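# Flip the long sand core end for end in mould

## Task

Rotate the long sand core lying in the mould by a half turn, end for end, so its rounded nose ends up resting in the half-round notch and the core is fully seated in its seat; then release it.

## Robot and tools

Robot: two six-joint arms, left_arm and right_arm, each ending in a two-finger parallel gripper. Base roots in the scene frame: left_arm at (-0.037, +0.239, 0) m, quat_wxyz (+0.996, 0, 0, -0.091); right_arm at (-0.015, -0.325, 0) m, quat_wxyz (+0.998, 0, 0, +0.059). Joint ranges (rad), base to hand: waist -2.618..3.054, shoulder 0..3.142, elbow 0..3.142, wrist pitch -1.571..1.571, wrist yaw -1.571..1.571, wrist roll -2.094..2.094. Elbows stop just before fully straight. Each hand also carries a wrist camera mount that can collide with things.

Frames: the scene frame has its origin on the table surface midway between the arms, +z up, +x pointing out over the table, and left_arm on the +y side. The arm names are not image sides. Each gripper's own frame has the fingers pointing along +z and closing along y. The state line (left_arm: ... | right_arm: ...) gives each gripper's end_effector_position (m, scene frame, the point between the pads about 1 cm behind the tips) and end_effector_quat_wxyz. Printed positions may be somewhat wrong, worse far from the base.

The 14-number row (used by execute_actions and move): values in [-1, 1], first the left arm's dx, dy, dz, rx, ry, rz, opening, then the right arm's same seven. Always send all 14, even if one arm stays still. dx..rz are an offset, not a pose: a target relative to that gripper's pose in the most recent result that showed it (before any such result, or in the second and later calls within one reply, relative to where the hand is when the action begins), expressed in the gripper's own axes. Scale: 1.0 equals 0.6 m for dx, dy, dz and 180 degrees for rotation; rx, ry, rz form a single rotation vector. Opening is absolute: +1 fully open (0.094 m), -1 closed. Zero offsets are not a pause; they pull the hand back to the reference pose. Hands tend to end about a centimetre or more too low; to keep one steady, send the correction to its wanted pose in a reply's first call and zeros afterwards, aiming higher if it still sags. Every control step the commanded pose is clipped to within 70 mm and 16 degrees of the measured one; position wins over orientation when both cannot be met.

execute_actions: argument actions, a list with zero or one item, plus optional pictures (boolean). Empty list: just returns the state, with pictures. Action: {"rows": [[14 numbers], ...], "steps": n}, 1 to 15 rows, steps at least 7 and at most 15 (default 15), each step 1/30 s; row k is used on step k, the last row repeats, and every row is measured from the same reference, not from the previous row. The result is captured 7 steps before the action ends; those steps then run during your next reply. Wait form: {"steps": n}, up to 300, counted from the previous result so your reply time is included. A rejected call sends nothing.

move: target is one 14-number row as above (offsets); speed in m/s, 0.002 to 0.5, default 0.25, turning capped at twice that in rad/s. Each hand travels a straight path toward its target, rotating the shorter way; both paths finish together, lasting 0.5 to 10 s (longer paths are cut off at 10 s). Openings are sent at the start. Paths ignore obstacles and the other arm; hands lag, drift, and may overshoot speed near full reach. Faster contact strikes harder, and aiming beyond a contact presses harder. The result has a move: line giving the ending (done, off_target, moving, held, fault; one arm named means the other finished fine) and limits (paced: the sent pose was clipped; held: a check blocked some steps, after which the arm may surge), plus each hand's distance from its target.

wait: seconds, 0 to 10; sends nothing new. zoom_image: camera (cam_head_left, cam_head_right, cam_high, cam_low, cam_left_wrist, cam_right_wrist) and region [x0, y0, x1, y1] in pixels, top-left origin, at most 504 by 504. All images are 504x504; wrist cameras are fisheye. read_manual: section "licences" only; no motion. finished_scene: scene (the current scene's integer); irreversible, and the goal must then be met and stay met.

Other result lines: HELD marks steps whose row was not fully sent; "pose unreachable" means the clearance check altered or blocked the named arm's command; a Hand target line (only when no steps are pending) shows where each hand is being driven; FAULT lines report arm stops. grip_measured is the finger opening on the command scale (Joint positions' last value is the opening in metres); readings may be off by about 1 mm. To hold a part, command about 0.03 below grip_measured (less for a lighter grip); pads push about 50 to 62 N. Joint torques are noisy, offset totals. MOTOR HOT appears from 75 °C; at 90 °C that arm stops 10 s, and at 100 °C it goes limp and drops.

Suggested order: look at the images, locate the core, its nose, the notch and the seat; open and approach from above; grip the core; lift it clear; turn it a half turn about vertical; lower it so the nose drops into the half-round notch and the body seats fully; open, back off upward, check, then finish.

Avoid: dropping or knocking anything off the table, slamming or hard pushes, letting the arms touch or press each other, long heavy holds. Occasional outside tugs may disturb a held or loose part.

Each tool is called as name(argument=value, ...) on one line, values as JSON.

## Session

execute_actions(actions=[])

Scene clock: 0.00 s of 5200.00 s.
left_arm: end_effector_position=(+0.3536, +0.3161, +0.2114) grip_measured=+1.000 end_effector_quat_wxyz=(-0.156, +0.869, -0.469, -0.009) | right_arm: end_effector_position=(+0.1107, +0.0728, +0.2537) grip_measured=+1.000 end_effector_quat_wxyz=(+0.432, -0.533, +0.712, -0.150)
Joint positions: left_arm=[ 0.254  1.963  2.079 -1.529 -0.272 -2.058  0.094] | right_arm=[ 1.485  1.806  1.755 -1.157  0.9    0.141  0.094]
Joint velocities: left_arm=[-0.007 -0.002  0.017 -0.007  0.022  0.007  0.   ] | right_arm=[-0.012  0.007 -0.002  0.022 -0.066 -0.022  0.   ]
Joint torques (N m, as the arm reports them, + toward a larger angle): no reading
Motor temperatures (°C, as the motors report them): left_arm=[30 31 28 29 30 28] | right_arm=[28 27 28 29 29 29]
Hand target (left_arm): +0.352, +0.318, +0.218; -0.163, +0.868, -0.468, -0.006
Hand target (right_arm): +0.112, +0.072, +0.259; +0.438, -0.527, +0.712, -0.149

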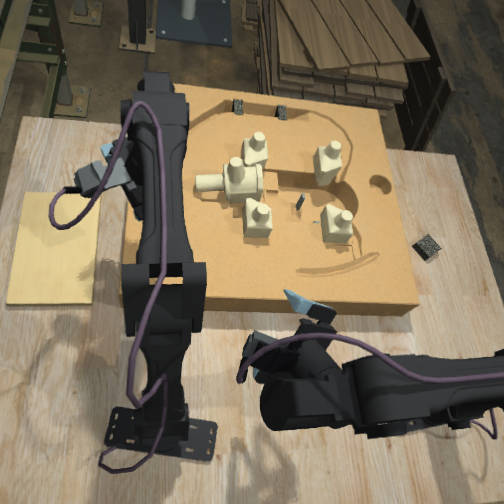

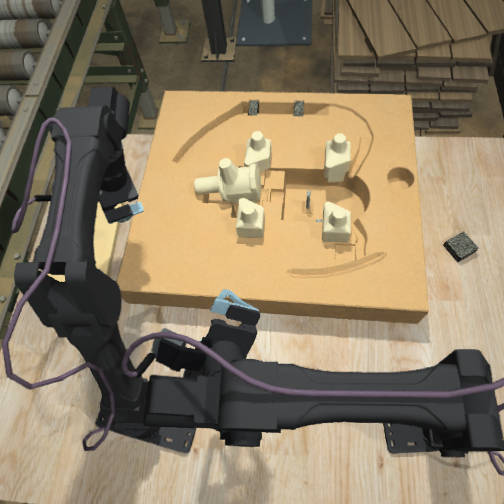

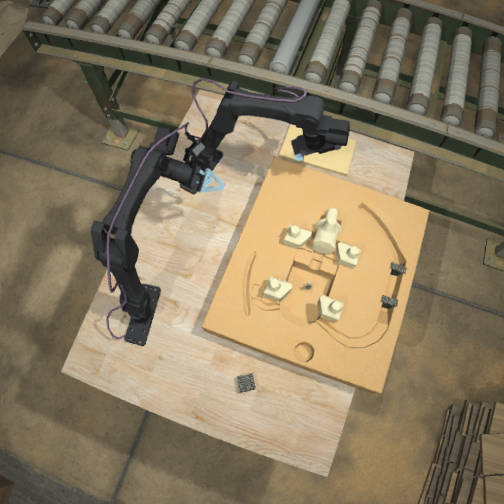

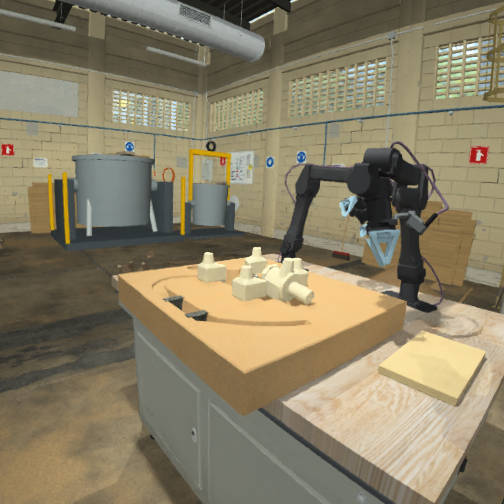

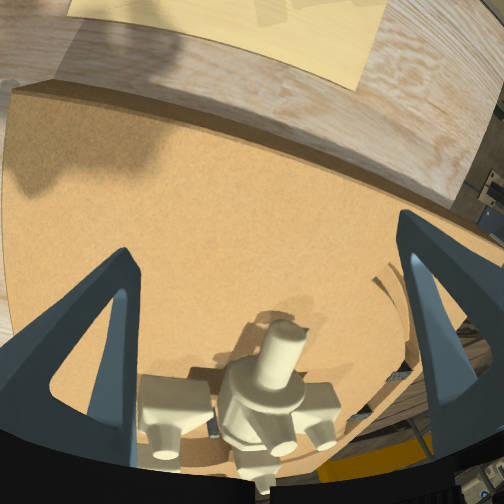

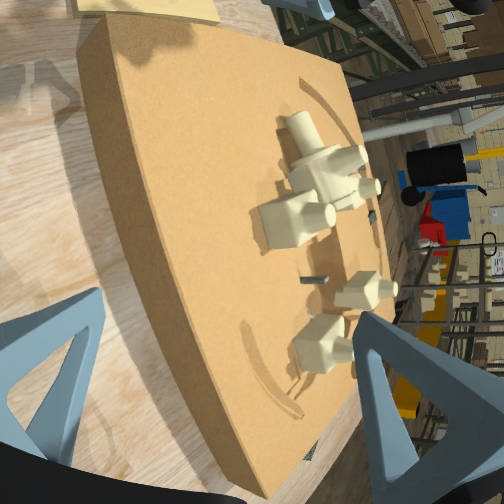

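zoom_image(camera="cam_head_right", region=[180, 120, 380, 260])

zoom_image(camera="cam_head_left", region=[180, 120, 380, 260])

zoom_image(camera="cam_high", region=[250, 190, 390, 330])

zoom_image(camera="cam_low", region=[190, 230, 330, 330])

Region (180, 120, 380, 260) of cam_head_right's 504x504 image, scaled by 2.520, with more detail than that image has; it fills the top 353 rows of this view, and the rest is white.

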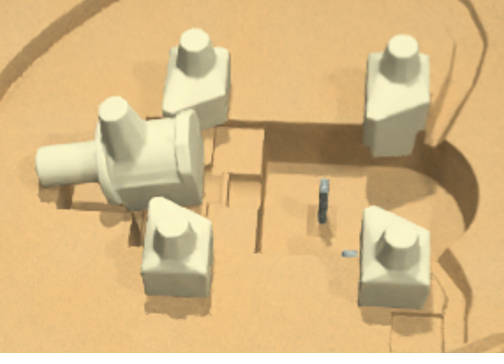

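Region (180, 120, 380, 260) of cam_head_left's 504x504 image, scaled by 2.520, with more detail than that image has; it fills the top 353 rows of this view, and the rest is white.

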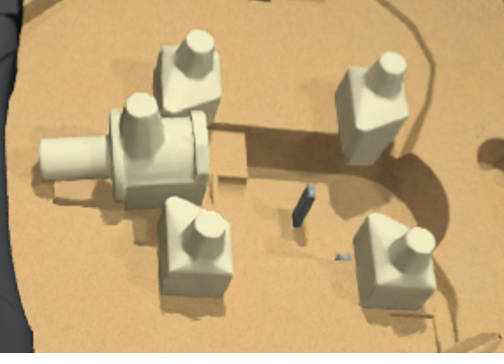

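Region (250, 190, 390, 330) of cam_high's 504x504 image, scaled by 3.600, with more detail than that image has.

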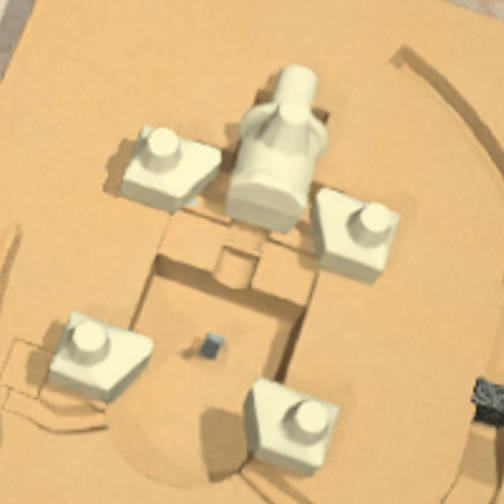

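Region (190, 230, 330, 330) of cam_low's 504x504 image, scaled by 3.600, with more detail than that image has; it fills the top 360 rows of this view, and the rest is white.

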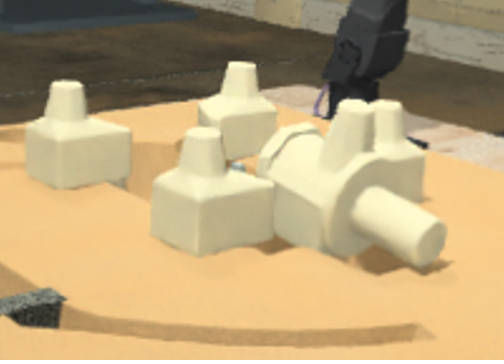

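move(target=[0.353,0.048,-0.112,0.1804,0.0226,0.6465,1,0.193,-0.084,-0.053,0,0,0,1], speed=0.4)

Scene clock: 8.20 s of 5200.00 s.
left_arm: end_effector_position=(+0.4346, +0.1139, +0.2218) grip_measured=+1.000 end_effector_quat_wxyz=(+0.247, -0.003, +0.969, +0.005) | right_arm: end_effector_position=(+0.1143, -0.0505, +0.2480) grip_measured=+1.000 end_effector_quat_wxyz=(+0.427, -0.534, +0.713, -0.153)
Joint positions: left_arm=[-0.137  2.032  2.139 -1.203 -0.162 -0.288  0.094] | right_arm=[ 1.485  1.342  1.273 -1.156  0.896  0.15   0.094]
Joint velocities: left_arm=[ 0.002 -0.007  0.007  0.007  0.007  0.022  0.   ] | right_arm=[ 0.012  0.007 -0.002  0.037 -0.037 -0.022  0.   ]
Joint torques (N m, as the arm reports them, + toward a larger angle): left_arm=[-0.41 -9.92  9.7   1.08 -0.01  0.04] | right_arm=[ 1.   -5.47  5.39  0.6   0.49  0.15]
Motor temperatures (°C, as the motors report them): left_arm=[30 34 29 29 30 28] | right_arm=[28 29 29 29 29 29]
Hand target (left_arm): +0.436, +0.109, +0.230; +0.255, +0.003, +0.967, -0.002
Hand target (right_arm): +0.112, -0.057, +0.251; +0.432, -0.533, +0.712, -0.150
Off the commanded pose (left_arm): 0.013 m, 2 deg.
Off the commanded pose (right_arm): 0.010 m, 1 deg.
Kept back: nothing.
After step 90, 1.90 s passed at rest.
move: off_target (left_arm)
camera_calibration (this result's frames):
cam_left_wrist: T_world_to_cam=[[-0.154247, -0.982745, -0.102083, 0.204768], [-0.940576, 0.114417, 0.319728, 0.329031], [-0.302531, 0.145334, -0.941994, 0.42809], [0, 0, 0, 1]] pos_world=[0.470574, 0.101373, 0.318961]
cam_right_wrist: T_world_to_cam=[[0.607559, -0.270653, 0.746738, -0.279322], [-0.358378, -0.932424, -0.0463722, 0.035841], [0.708828, -0.239441, -0.663499, 0.175437], [0, 0, 0, 1]] pos_world=[0.058195, -0.000173824, 0.326645]

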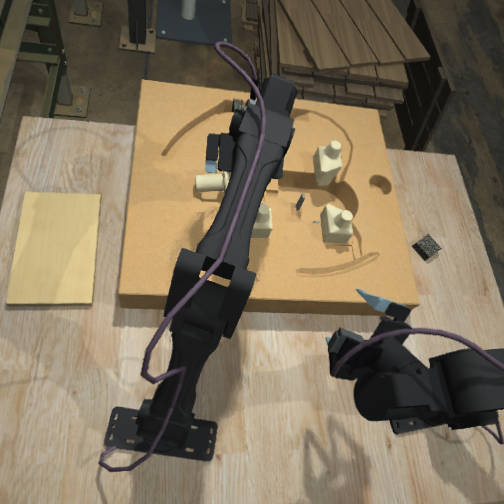

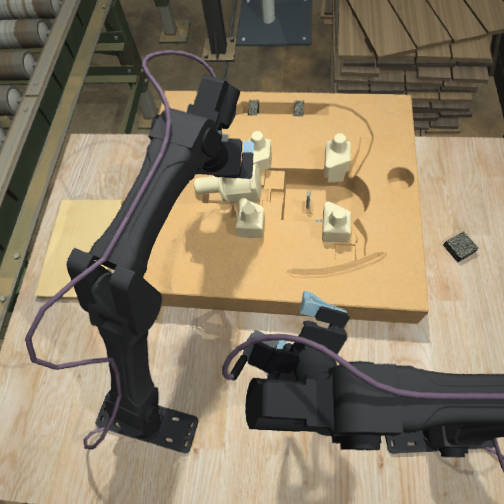

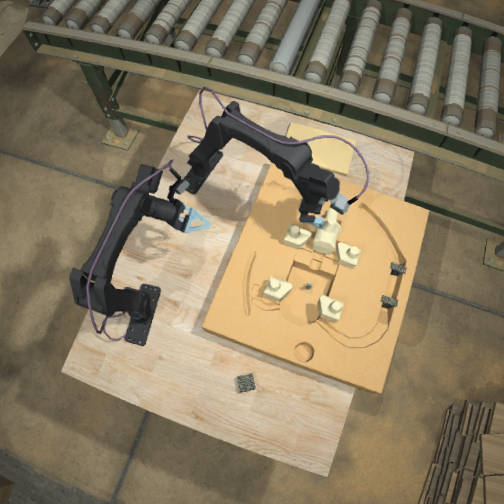

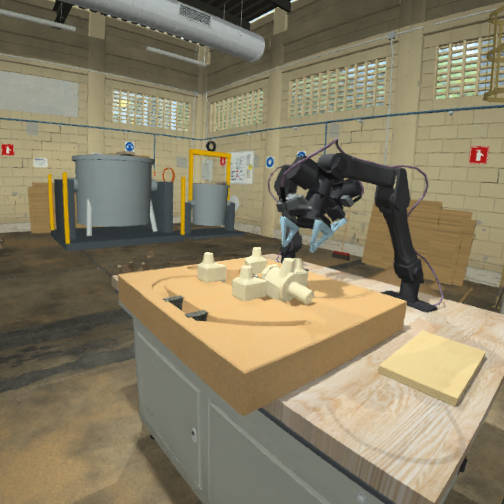

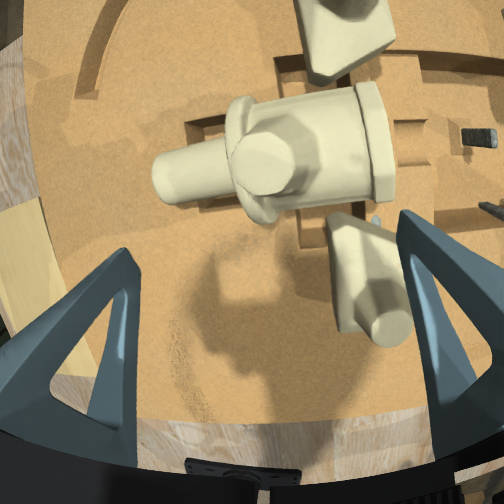

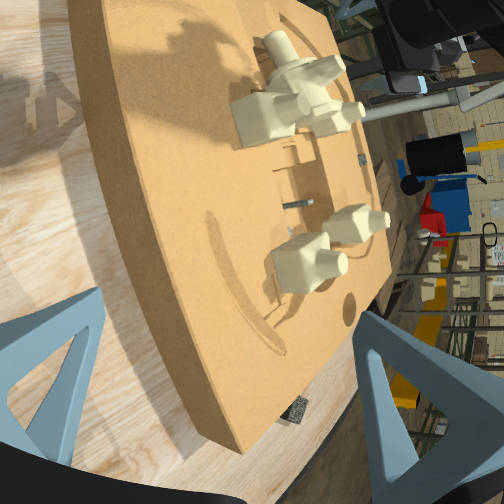

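move(target=[0.0,-0.012,0.108,0.0387,-0.008,-0.0217,0.4,0,0,0,0,0,0,1], speed=0.12)

zoom_image(camera="cam_low", region=[220, 200, 360, 320])

Scene clock: 10.30 s of 5200.00 s.
left_arm: end_effector_position=(+0.4663, +0.1083, +0.1680) grip_measured=+0.402 end_effector_quat_wxyz=(+0.260, -0.018, +0.964, -0.057) | right_arm: end_effector_position=(+0.1141, -0.0504, +0.2477) grip_measured=+1.000 end_effector_quat_wxyz=(+0.427, -0.535, +0.713, -0.153)
Joint positions: left_arm=[-0.086  2.053  1.928 -0.909 -0.036 -0.295  0.066] | right_arm=[ 1.485  1.342  1.273 -1.156  0.894  0.15   0.094]
Joint velocities: left_arm=[-0.017 -0.012 -0.002 -0.007 -0.007 -0.022  0.   ] | right_arm=[ 0.012 -0.002  0.012 -0.037  0.007  0.051  0.   ]
Joint torques (N m, as the arm reports them, + toward a larger angle): left_arm=[  0.32 -10.92   5.75   1.36   0.13  -0.08] | right_arm=[ 0.01 -3.7   6.37  0.76  0.43  0.02]
Motor temperatures (°C, as the motors report them): left_arm=[30 34 29 30 30 28] | right_arm=[28 29 29 29 29 29]
Hand target (left_arm): +0.466, +0.108, +0.165; +0.258, -0.021, +0.964, -0.063
Hand target (right_arm): +0.114, -0.050, +0.248; +0.427, -0.534, +0.713, -0.153
Off the commanded pose (left_arm): 0.003 m, 1 deg.
Off the commanded pose (right_arm): 0.000 m, 0 deg.
Kept back: nothing.
move: done
camera_calibration (this result's frames):
cam_left_wrist: T_world_to_cam=[[-0.156281, -0.987547, 0.0181037, 0.179857], [-0.948305, 0.155146, 0.276852, 0.383083], [-0.276213, 0.0260988, -0.960742, 0.391534], [0, 0, 0, 1]] pos_world=[0.499535, 0.107965, 0.26685]
cam_right_wrist: T_world_to_cam=[[0.609072, -0.270215, 0.745664, -0.278867], [-0.357857, -0.932659, -0.0456741, 0.0355852], [0.707792, -0.239022, -0.664755, 0.175894], [0, 0, 0, 1]] pos_world=[0.058088, -0.000122535, 0.326493]

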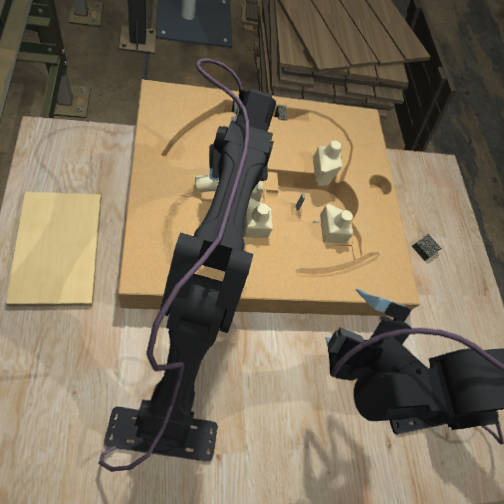

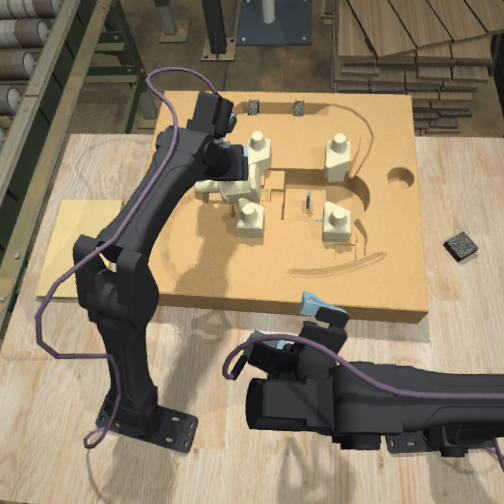

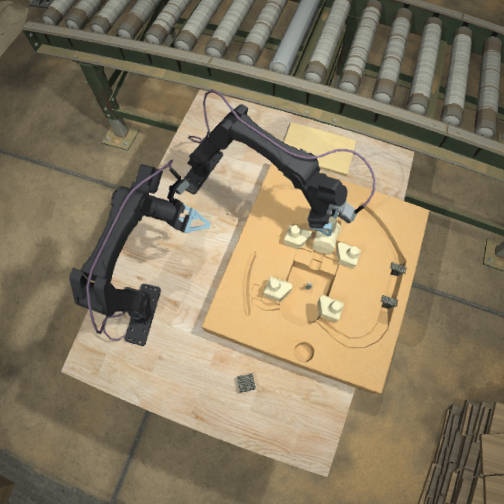

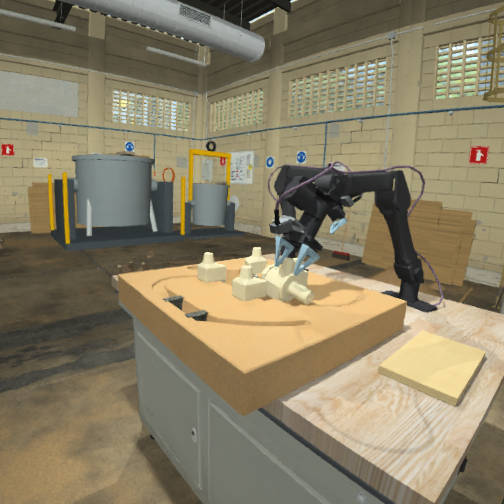

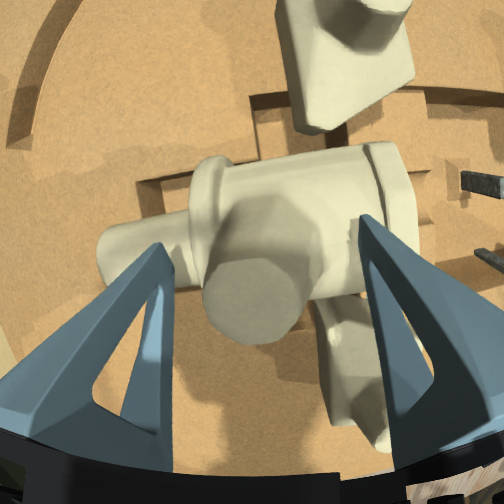

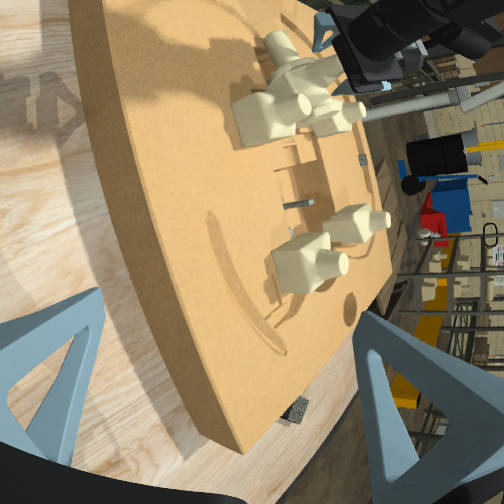

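Region (220, 200, 360, 320) of cam_low's 504x504 image, scaled by 3.600, with more detail than that image has; it fills the top 432 rows of this view, and the rest is white.

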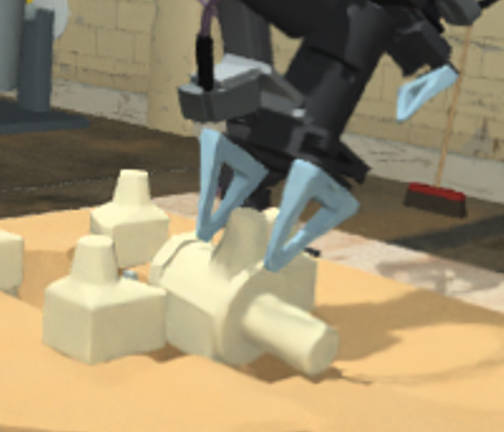

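execute_actions(actions=[{"rows":[[0.012,0.004,0.004,0,0,0,0.2,0,0,0,0,0,0,1],[0.012,0.004,0.004,0,0,0,0.1,0,0,0,0,0,0,1],[0.012,0.004,0.004,0,0,0,0,0,0,0,0,0,0,1],[0.012,0.004,0.004,0,0,0,0,0,0,0,0,0,0,1],[0.012,0.004,0.004,0,0,0,0,0,0,0,0,0,0,1],[0.012,0.004,0.004,0,0,0,0,0,0,0,0,0,0,1],[0.012,0.004,0.004,0,0,0,-0.1,0,0,0,0,0,0,1],[0.012,0.004,0.004,0,0,0,-0.15,0,0,0,0,0,0,1],[0.012,0.004,0.004,0,0,0,-0.2,0,0,0,0,0,0,1],[0.012,0.004,0.004,0,0,0,-0.24,0,0,0,0,0,0,1],[0.012,0.004,0.004,0,0,0,-0.28,0,0,0,0,0,0,1],[0.012,0.004,0.004,0,0,0,-0.31,0,0,0,0,0,0,1],[0.012,0.004,0.004,0,0,0,-0.34,0,0,0,0,0,0,1],[0.012,0.004,0.004,0,0,0,-0.37,0,0,0,0,0,0,1],[0.012,0.004,0.004,0,0,0,-0.4,0,0,0,0,0,0,1]]}])

wait(seconds=0.3)

Scene clock: 11.20 s of 5200.00 s.
left_arm: end_effector_position=(+0.4650, +0.1103, +0.1625) grip_measured=-0.077 end_effector_quat_wxyz=(+0.261, -0.020, +0.963, -0.056) | right_arm: end_effector_position=(+0.1139, -0.0503, +0.2475) grip_measured=+1.000 end_effector_quat_wxyz=(+0.426, -0.535, +0.713, -0.152)
Joint positions: left_arm=[-0.084  2.041  1.887 -0.877 -0.04  -0.297  0.043] | right_arm=[ 1.485  1.342  1.273 -1.156  0.892  0.15   0.094]
Joint velocities: left_arm=[ 0.007 -0.002  0.002 -0.022 -0.007 -0.066  0.   ] | right_arm=[-0.022 -0.002 -0.012 -0.051  0.022  0.037  0.   ]
Joint torques (N m, as the arm reports them, + toward a larger angle): left_arm=[ -0.1  -11.52   5.52   1.3    0.     0.03] | right_arm=[ 0.01 -3.7   6.36  0.76  0.44  0.02]
Motor temperatures (°C, as the motors report them): left_arm=[30 34 29 30 30 28] | right_arm=[28 29 30 29 29 29]
Steps of this call (steps 1 to 19: nothing new was sent; steps 20 to 27: the first 8 steps of this action). Readings (end_effector_position):
20: left_arm (+0.4665, +0.1080, +0.1669) | right_arm (+0.1141, -0.0504, +0.2477)
21: left_arm (+0.4655, +0.1083, +0.1650) | right_arm (+0.1140, -0.0503, +0.2476)
23: left_arm (+0.4649, +0.1092, +0.1634) | right_arm (+0.1140, -0.0503, +0.2475)
27: the state above

Scene clock: 11.73 s of 5200.00 s.
left_arm: end_effector_position=(+0.4651, +0.1102, +0.1626) grip_measured=-0.077 end_effector_quat_wxyz=(+0.261, -0.020, +0.963, -0.056) | right_arm: end_effector_position=(+0.1139, -0.0503, +0.2474) grip_measured=+1.000 end_effector_quat_wxyz=(+0.426, -0.535, +0.713, -0.152)
Joint positions: left_arm=[-0.084  2.041  1.887 -0.877 -0.04  -0.297  0.043] | right_arm=[ 1.485  1.342  1.273 -1.156  0.892  0.15   0.094]
Joint velocities: left_arm=[ 0.012  0.012  0.017 -0.037  0.007 -0.022 -0.   ] | right_arm=[-0.007  0.002  0.002 -0.037 -0.007  0.037  0.   ]
Joint torques (N m, as the arm reports them, + toward a larger angle): left_arm=[ -0.08 -11.57   5.51   1.3    0.03   0.01] | right_arm=[ 0.01 -3.71  6.35  0.76  0.42  0.02]
Motor temperatures (°C, as the motors report them): left_arm=[30 34 29 30 30 28] | right_arm=[28 29 30 29 29 29]
Hand target (left_arm): +0.461, +0.110, +0.162; +0.260, -0.018, +0.964, -0.057
Hand target (right_arm): +0.114, -0.050, +0.248; +0.427, -0.535, +0.713, -0.153
Off the commanded pose (left_arm): 0.004 m, 0 deg.
Off the commanded pose (right_arm): 0.000 m, 0 deg.
Kept back: nothing.
Steps of this call (steps 1 to 7: the last 7 steps of your previous action; steps 8 to 16: nothing new was sent). Readings (end_effector_position):
1: left_arm (+0.4651, +0.1102, +0.1626) | right_arm (+0.1139, -0.0503, +0.2475)
2: left_arm (+0.4651, +0.1102, +0.1626) | right_arm (+0.1139, -0.0503, +0.2475)
4: left_arm (+0.4651, +0.1102, +0.1626) | right_arm (+0.1139, -0.0503, +0.2474)
8: left_arm (+0.4651, +0.1102, +0.1626) | right_arm (+0.1139, -0.0503, +0.2474)
16: the state above
camera_calibration (this result's frames):
cam_left_wrist: T_world_to_cam=[[-0.150771, -0.988428, 0.0166527, 0.179503], [-0.950025, 0.14953, 0.274032, 0.385014], [-0.273351, 0.0254957, -0.961576, 0.384844], [0, 0, 0, 1]] pos_world=[0.498034, 0.110043, 0.261561]
cam_right_wrist: T_world_to_cam=[[0.610885, -0.269687, 0.744371, -0.278319], [-0.357229, -0.93294, -0.0448377, 0.0352788], [0.706546, -0.23852, -0.666259, 0.176442], [0, 0, 0, 1]] pos_world=[0.0579593, -0.0000610912, 0.326311]

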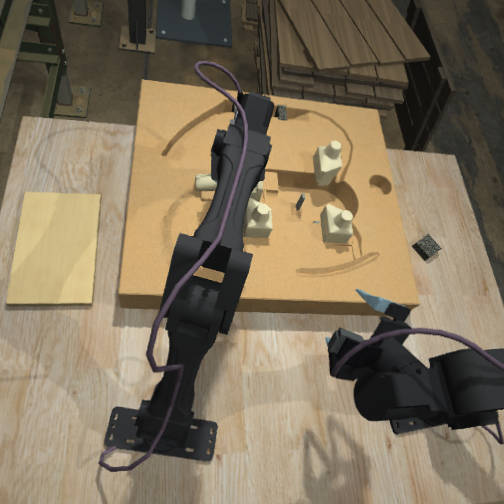

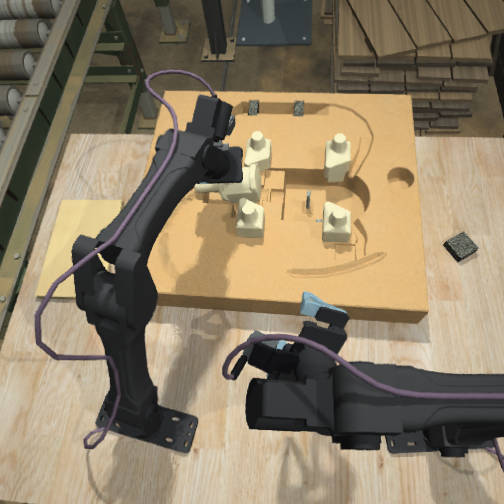

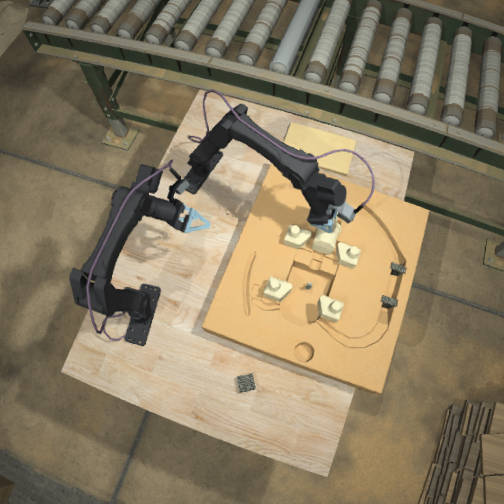

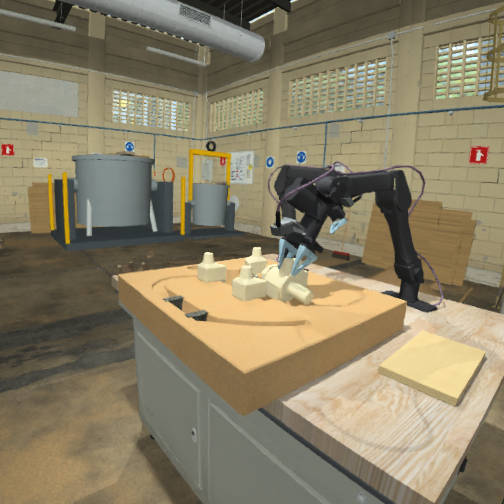

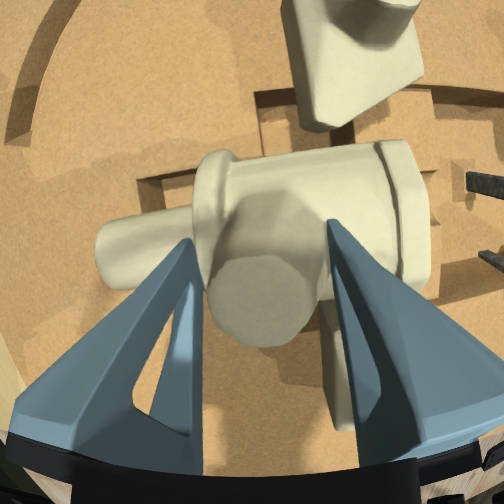

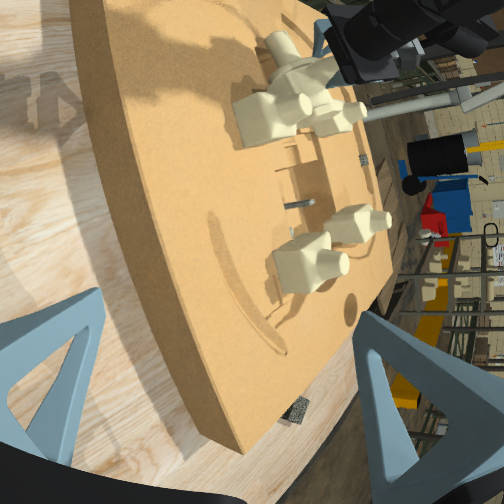

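move(target=[-0.007,-0.006,-0.026,0,0,0,0.05,0,0,0,0,0,0,1], speed=0.04)

move(target=[0,0,0,0,0,0,-0.4,0,0,0,0,0,0,1])

zoom_image(camera="cam_low", region=[240, 220, 340, 320])

Scene clock: 12.73 s of 5200.00 s.
left_arm: end_effector_position=(+0.4602, +0.1121, +0.1643) grip_measured=+0.047 end_effector_quat_wxyz=(+0.251, -0.020, +0.966, -0.052) | right_arm: end_effector_position=(+0.1137, -0.0502, +0.2472) grip_measured=+1.000 end_effector_quat_wxyz=(+0.425, -0.536, +0.714, -0.151)
Joint positions: left_arm=[-0.084  2.041  1.905 -0.917 -0.043 -0.298  0.049] | right_arm=[ 1.485  1.342  1.273 -1.156  0.89   0.15   0.094]
Joint velocities: left_arm=[ 0.022  0.002 -0.007  0.022 -0.051  0.022  0.001] | right_arm=[ 0.007 -0.012  0.007 -0.007  0.022  0.022  0.   ]
Joint torques (N m, as the arm reports them, + toward a larger angle): left_arm=[ -0.72 -11.24  10.11   1.07  -0.03  -0.06] | right_arm=[ 0.01 -3.7   6.36  0.75  0.43  0.02]
Motor temperatures (°C, as the motors report them): left_arm=[30 35 30 30 30 28] | right_arm=[28 29 30 29 29 29]
Hand target (left_arm): +0.461, +0.108, +0.178; +0.261, -0.020, +0.963, -0.056
Hand target (right_arm): +0.114, -0.050, +0.247; +0.426, -0.535, +0.713, -0.152
Off the commanded pose (left_arm): 0.015 m, 1 deg.
Off the commanded pose (right_arm): 0.000 m, 0 deg.
Kept back: nothing.
move: off_target (left_arm)
camera_calibration (this result's frames):
cam_left_wrist: T_world_to_cam=[[-0.148817, -0.988792, 0.0119842, 0.180452], [-0.944364, 0.145705, 0.294868, 0.374025], [-0.293309, 0.032564, -0.955463, 0.392535], [0, 0, 0, 1]] pos_world=[0.495204, 0.11115, 0.262602]
cam_right_wrist: T_world_to_cam=[[0.612394, -0.269246, 0.74329, -0.277862], [-0.356705, -0.933174, -0.0441417, 0.0350239], [0.705504, -0.238103, -0.667511, 0.176898], [0, 0, 0, 1]] pos_world=[0.0578517, -0.0000099747, 0.32616]

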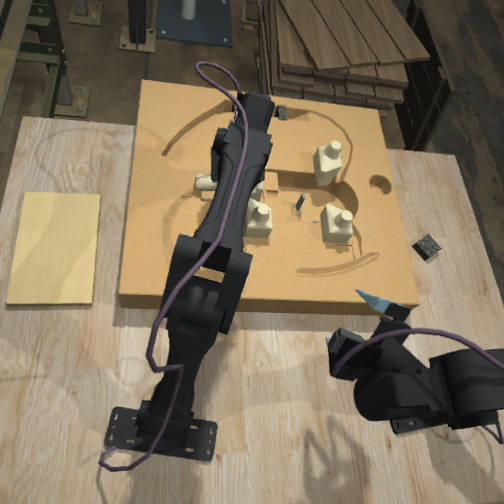

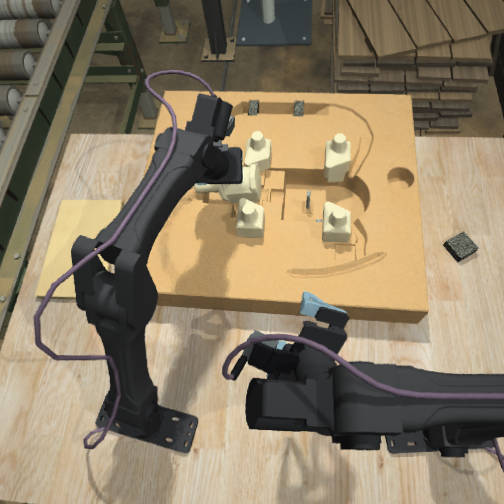

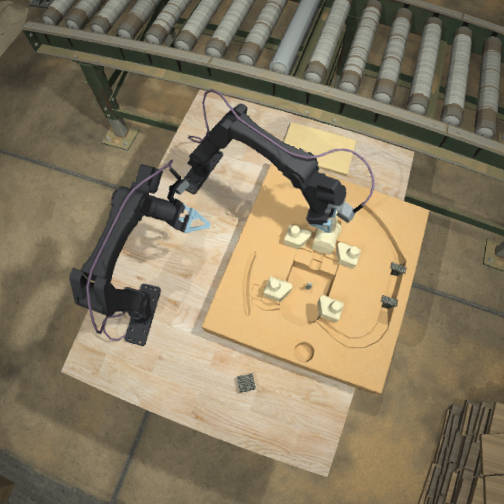

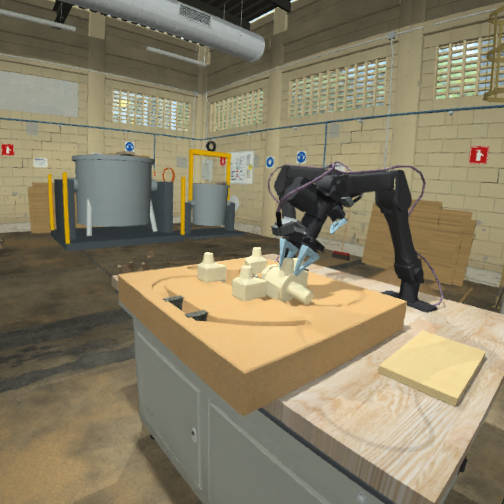

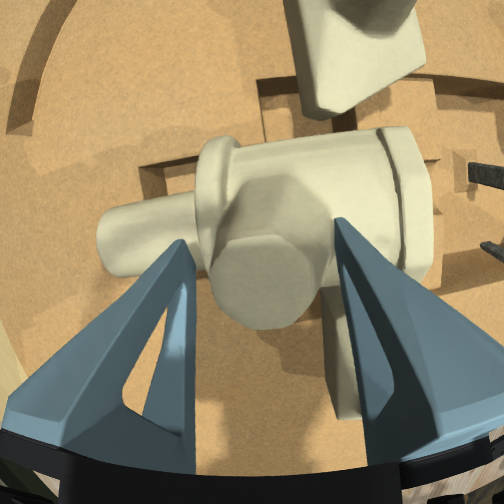

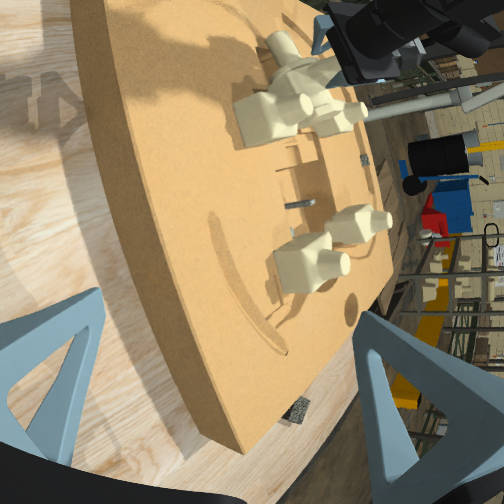

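Scene clock: 13.23 s of 5200.00 s.
left_arm: end_effector_position=(+0.4599, +0.1113, +0.1643) grip_measured=-0.090 end_effector_quat_wxyz=(+0.251, -0.020, +0.966, -0.053) | right_arm: end_effector_position=(+0.1134, -0.0501, +0.2469) grip_measured=+1.000 end_effector_quat_wxyz=(+0.425, -0.536, +0.714, -0.151)
Joint positions: left_arm=[-0.084  2.041  1.905 -0.918 -0.039 -0.298  0.043] | right_arm=[ 1.485  1.342  1.273 -1.156  0.888  0.15   0.094]
Joint velocities: left_arm=[-0.012 -0.002  0.002 -0.066  0.095  0.022  0.   ] | right_arm=[-0.012  0.012  0.002 -0.051 -0.037  0.022  0.   ]
Joint torques (N m, as the arm reports them, + toward a larger angle): left_arm=[  0.03 -10.56   7.34   1.23  -0.06  -0.01] | right_arm=[ 0.01 -3.7   6.35  0.75  0.43  0.02]
Motor temperatures (°C, as the motors report them): left_arm=[30 35 30 30 30 28] | right_arm=[28 29 30 29 29 29]
Hand target (left_arm): +0.460, +0.112, +0.164; +0.251, -0.020, +0.966, -0.052
Hand target (right_arm): +0.114, -0.050, +0.247; +0.425, -0.536, +0.714, -0.151
Off the commanded pose (left_arm): 0.001 m, 0 deg.
Off the commanded pose (right_arm): 0.000 m, 0 deg.
Kept back: nothing.
move: done
camera_calibration (this result's frames):
cam_left_wrist: T_world_to_cam=[[-0.150529, -0.98849, 0.0150923, 0.179903], [-0.943756, 0.14823, 0.295556, 0.37322], [-0.294391, 0.0302464, -0.955206, 0.393126], [0, 0, 0, 1]] pos_world=[0.495042, 0.110619, 0.262494]
cam_right_wrist: T_world_to_cam=[[0.6139, -0.268805, 0.742207, -0.277403], [-0.356179, -0.933407, -0.0434466, 0.0347694], [0.70446, -0.237686, -0.668761, 0.177353], [0, 0, 0, 1]] pos_world=[0.0577438, 0.0000410629, 0.326008]

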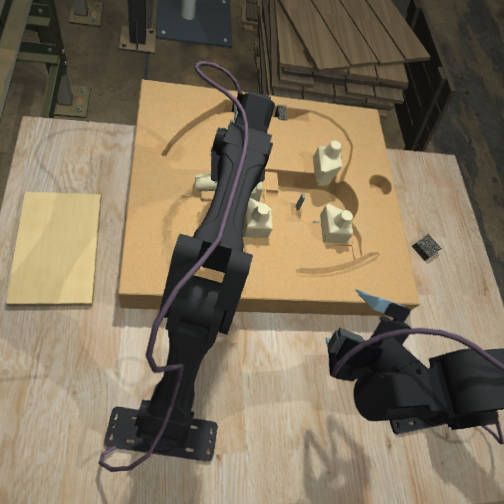

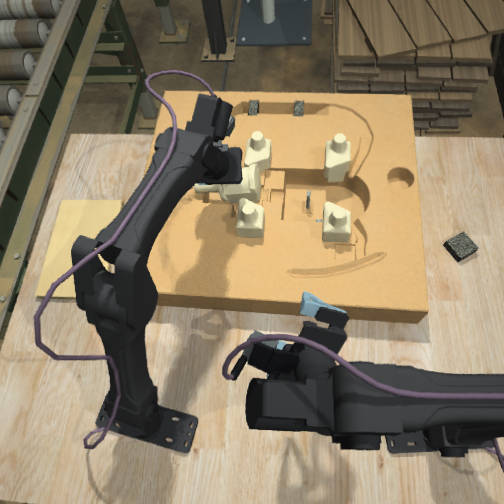

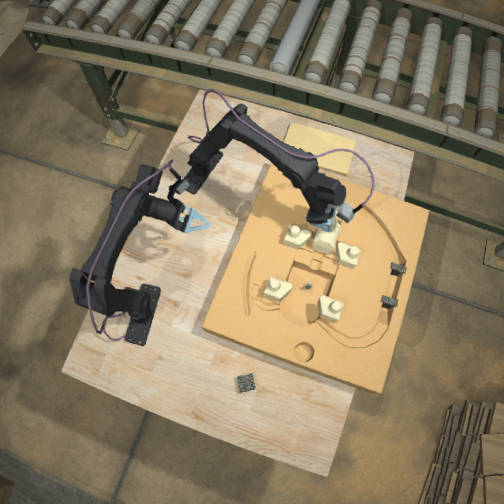

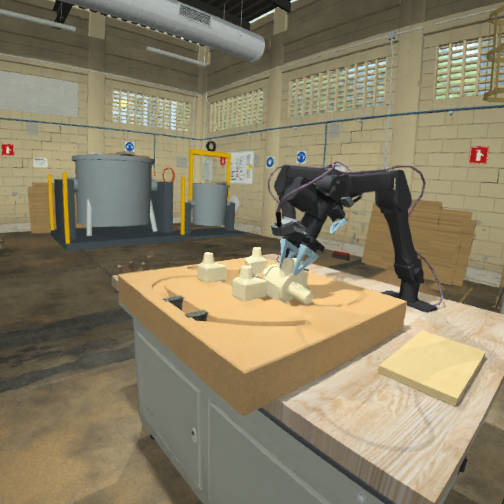

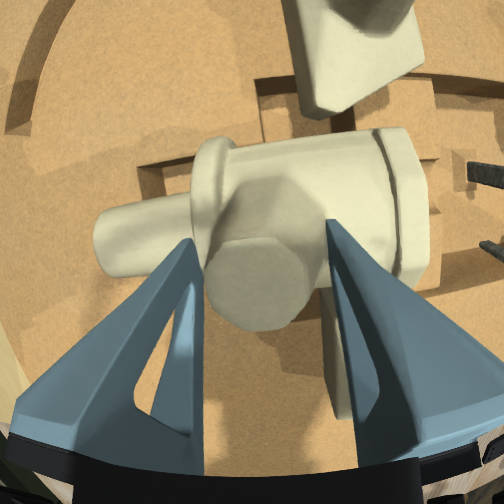

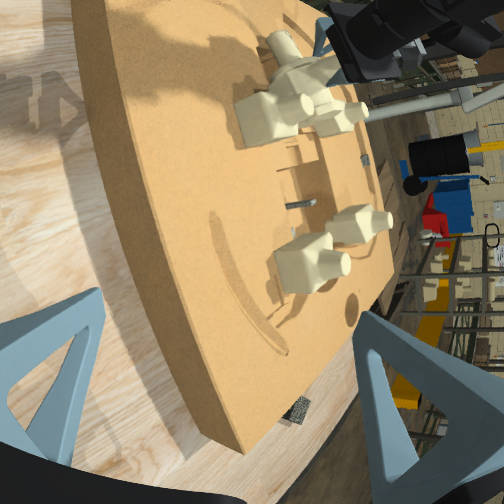

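Region (240, 220, 340, 320) of cam_low's 504x504 image, scaled by 5.040, with more detail than that image has.

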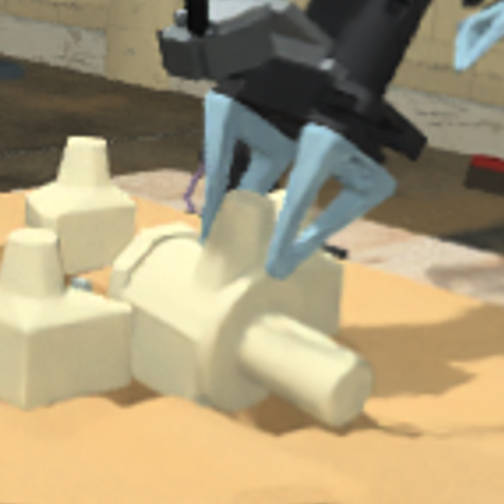

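move(target=[-0.024,-0.012,-0.032,0.004,-0.012,0,0.05,0,0,0,0,0,0,1], speed=0.05)

Scene clock: 14.60 s of 5200.00 s.
left_arm: end_effector_position=(+0.4613, +0.1110, +0.1745) grip_measured=+0.047 end_effector_quat_wxyz=(+0.256, -0.020, +0.965, -0.055) | right_arm: end_effector_position=(+0.1132, -0.0500, +0.2466) grip_measured=+1.000 end_effector_quat_wxyz=(+0.424, -0.537, +0.714, -0.150)
Joint positions: left_arm=[-0.084  2.041  1.94  -0.941 -0.039 -0.298  0.049] | right_arm=[ 1.485  1.342  1.273 -1.156  0.886  0.15   0.094]
Joint velocities: left_arm=[ 0.007  0.012 -0.022 -0.051 -0.037  0.037  0.001] | right_arm=[-0.012 -0.002 -0.002 -0.051 -0.007  0.007  0.   ]
Joint torques (N m, as the arm reports them, + toward a larger angle): left_arm=[ -0.86 -11.14  10.1    1.2   -0.04  -0.07] | right_arm=[ 0.01 -3.7   6.35  0.76  0.43  0.02]
Motor temperatures (°C, as the motors report them): left_arm=[30 35 30 30 30 28] | right_arm=[28 29 30 30 29 29]
Hand target (left_arm): +0.463, +0.106, +0.189; +0.269, -0.019, +0.961, -0.059
Hand target (right_arm): +0.113, -0.050, +0.247; +0.425, -0.536, +0.714, -0.151
Off the commanded pose (left_arm): 0.015 m, 2 deg.
Off the commanded pose (right_arm): 0.000 m, 0 deg.
Kept back: nothing.
move: off_target (left_arm)
camera_calibration (this result's frames):
cam_left_wrist: T_world_to_cam=[[-0.150515, -0.988477, 0.0160897, 0.179473], [-0.947011, 0.148834, 0.284636, 0.374871], [-0.283751, 0.0276048, -0.958501, 0.399245], [0, 0, 0, 1]] pos_world=[0.495306, 0.11059, 0.273087]
cam_right_wrist: T_world_to_cam=[[0.615704, -0.268274, 0.740904, -0.276852], [-0.355546, -0.933687, -0.0426138, 0.0344645], [0.703204, -0.237188, -0.670258, 0.177898], [0, 0, 0, 1]] pos_world=[0.0576138, 0.000102204, 0.325827]

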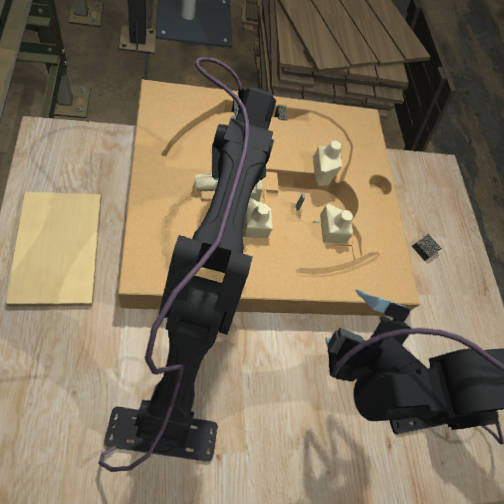

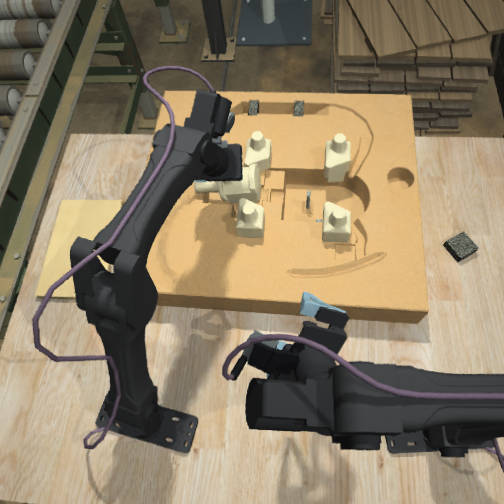

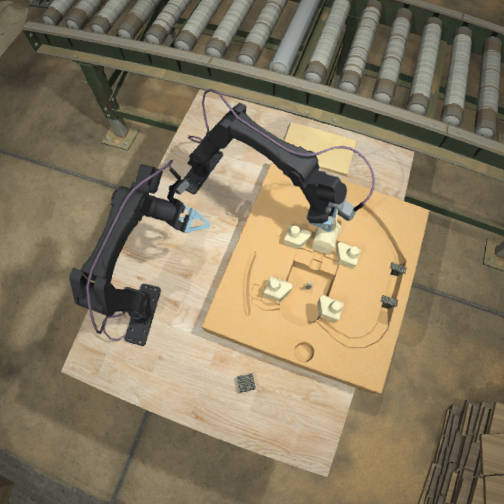

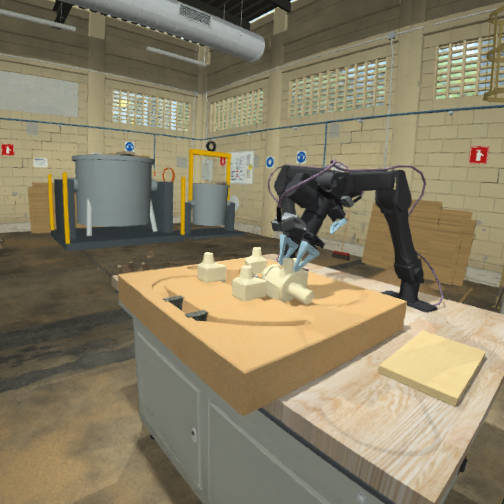

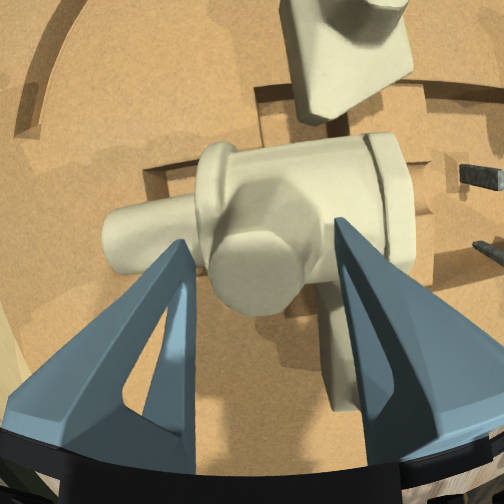

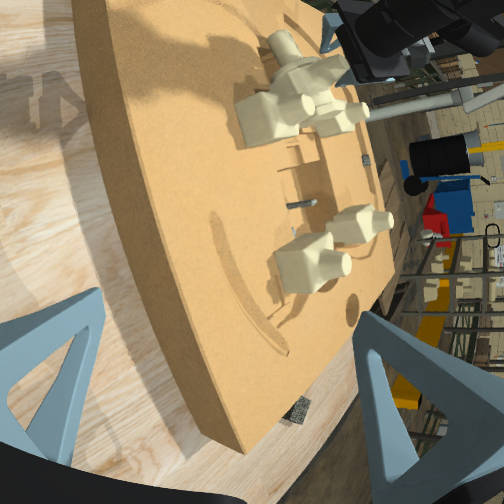

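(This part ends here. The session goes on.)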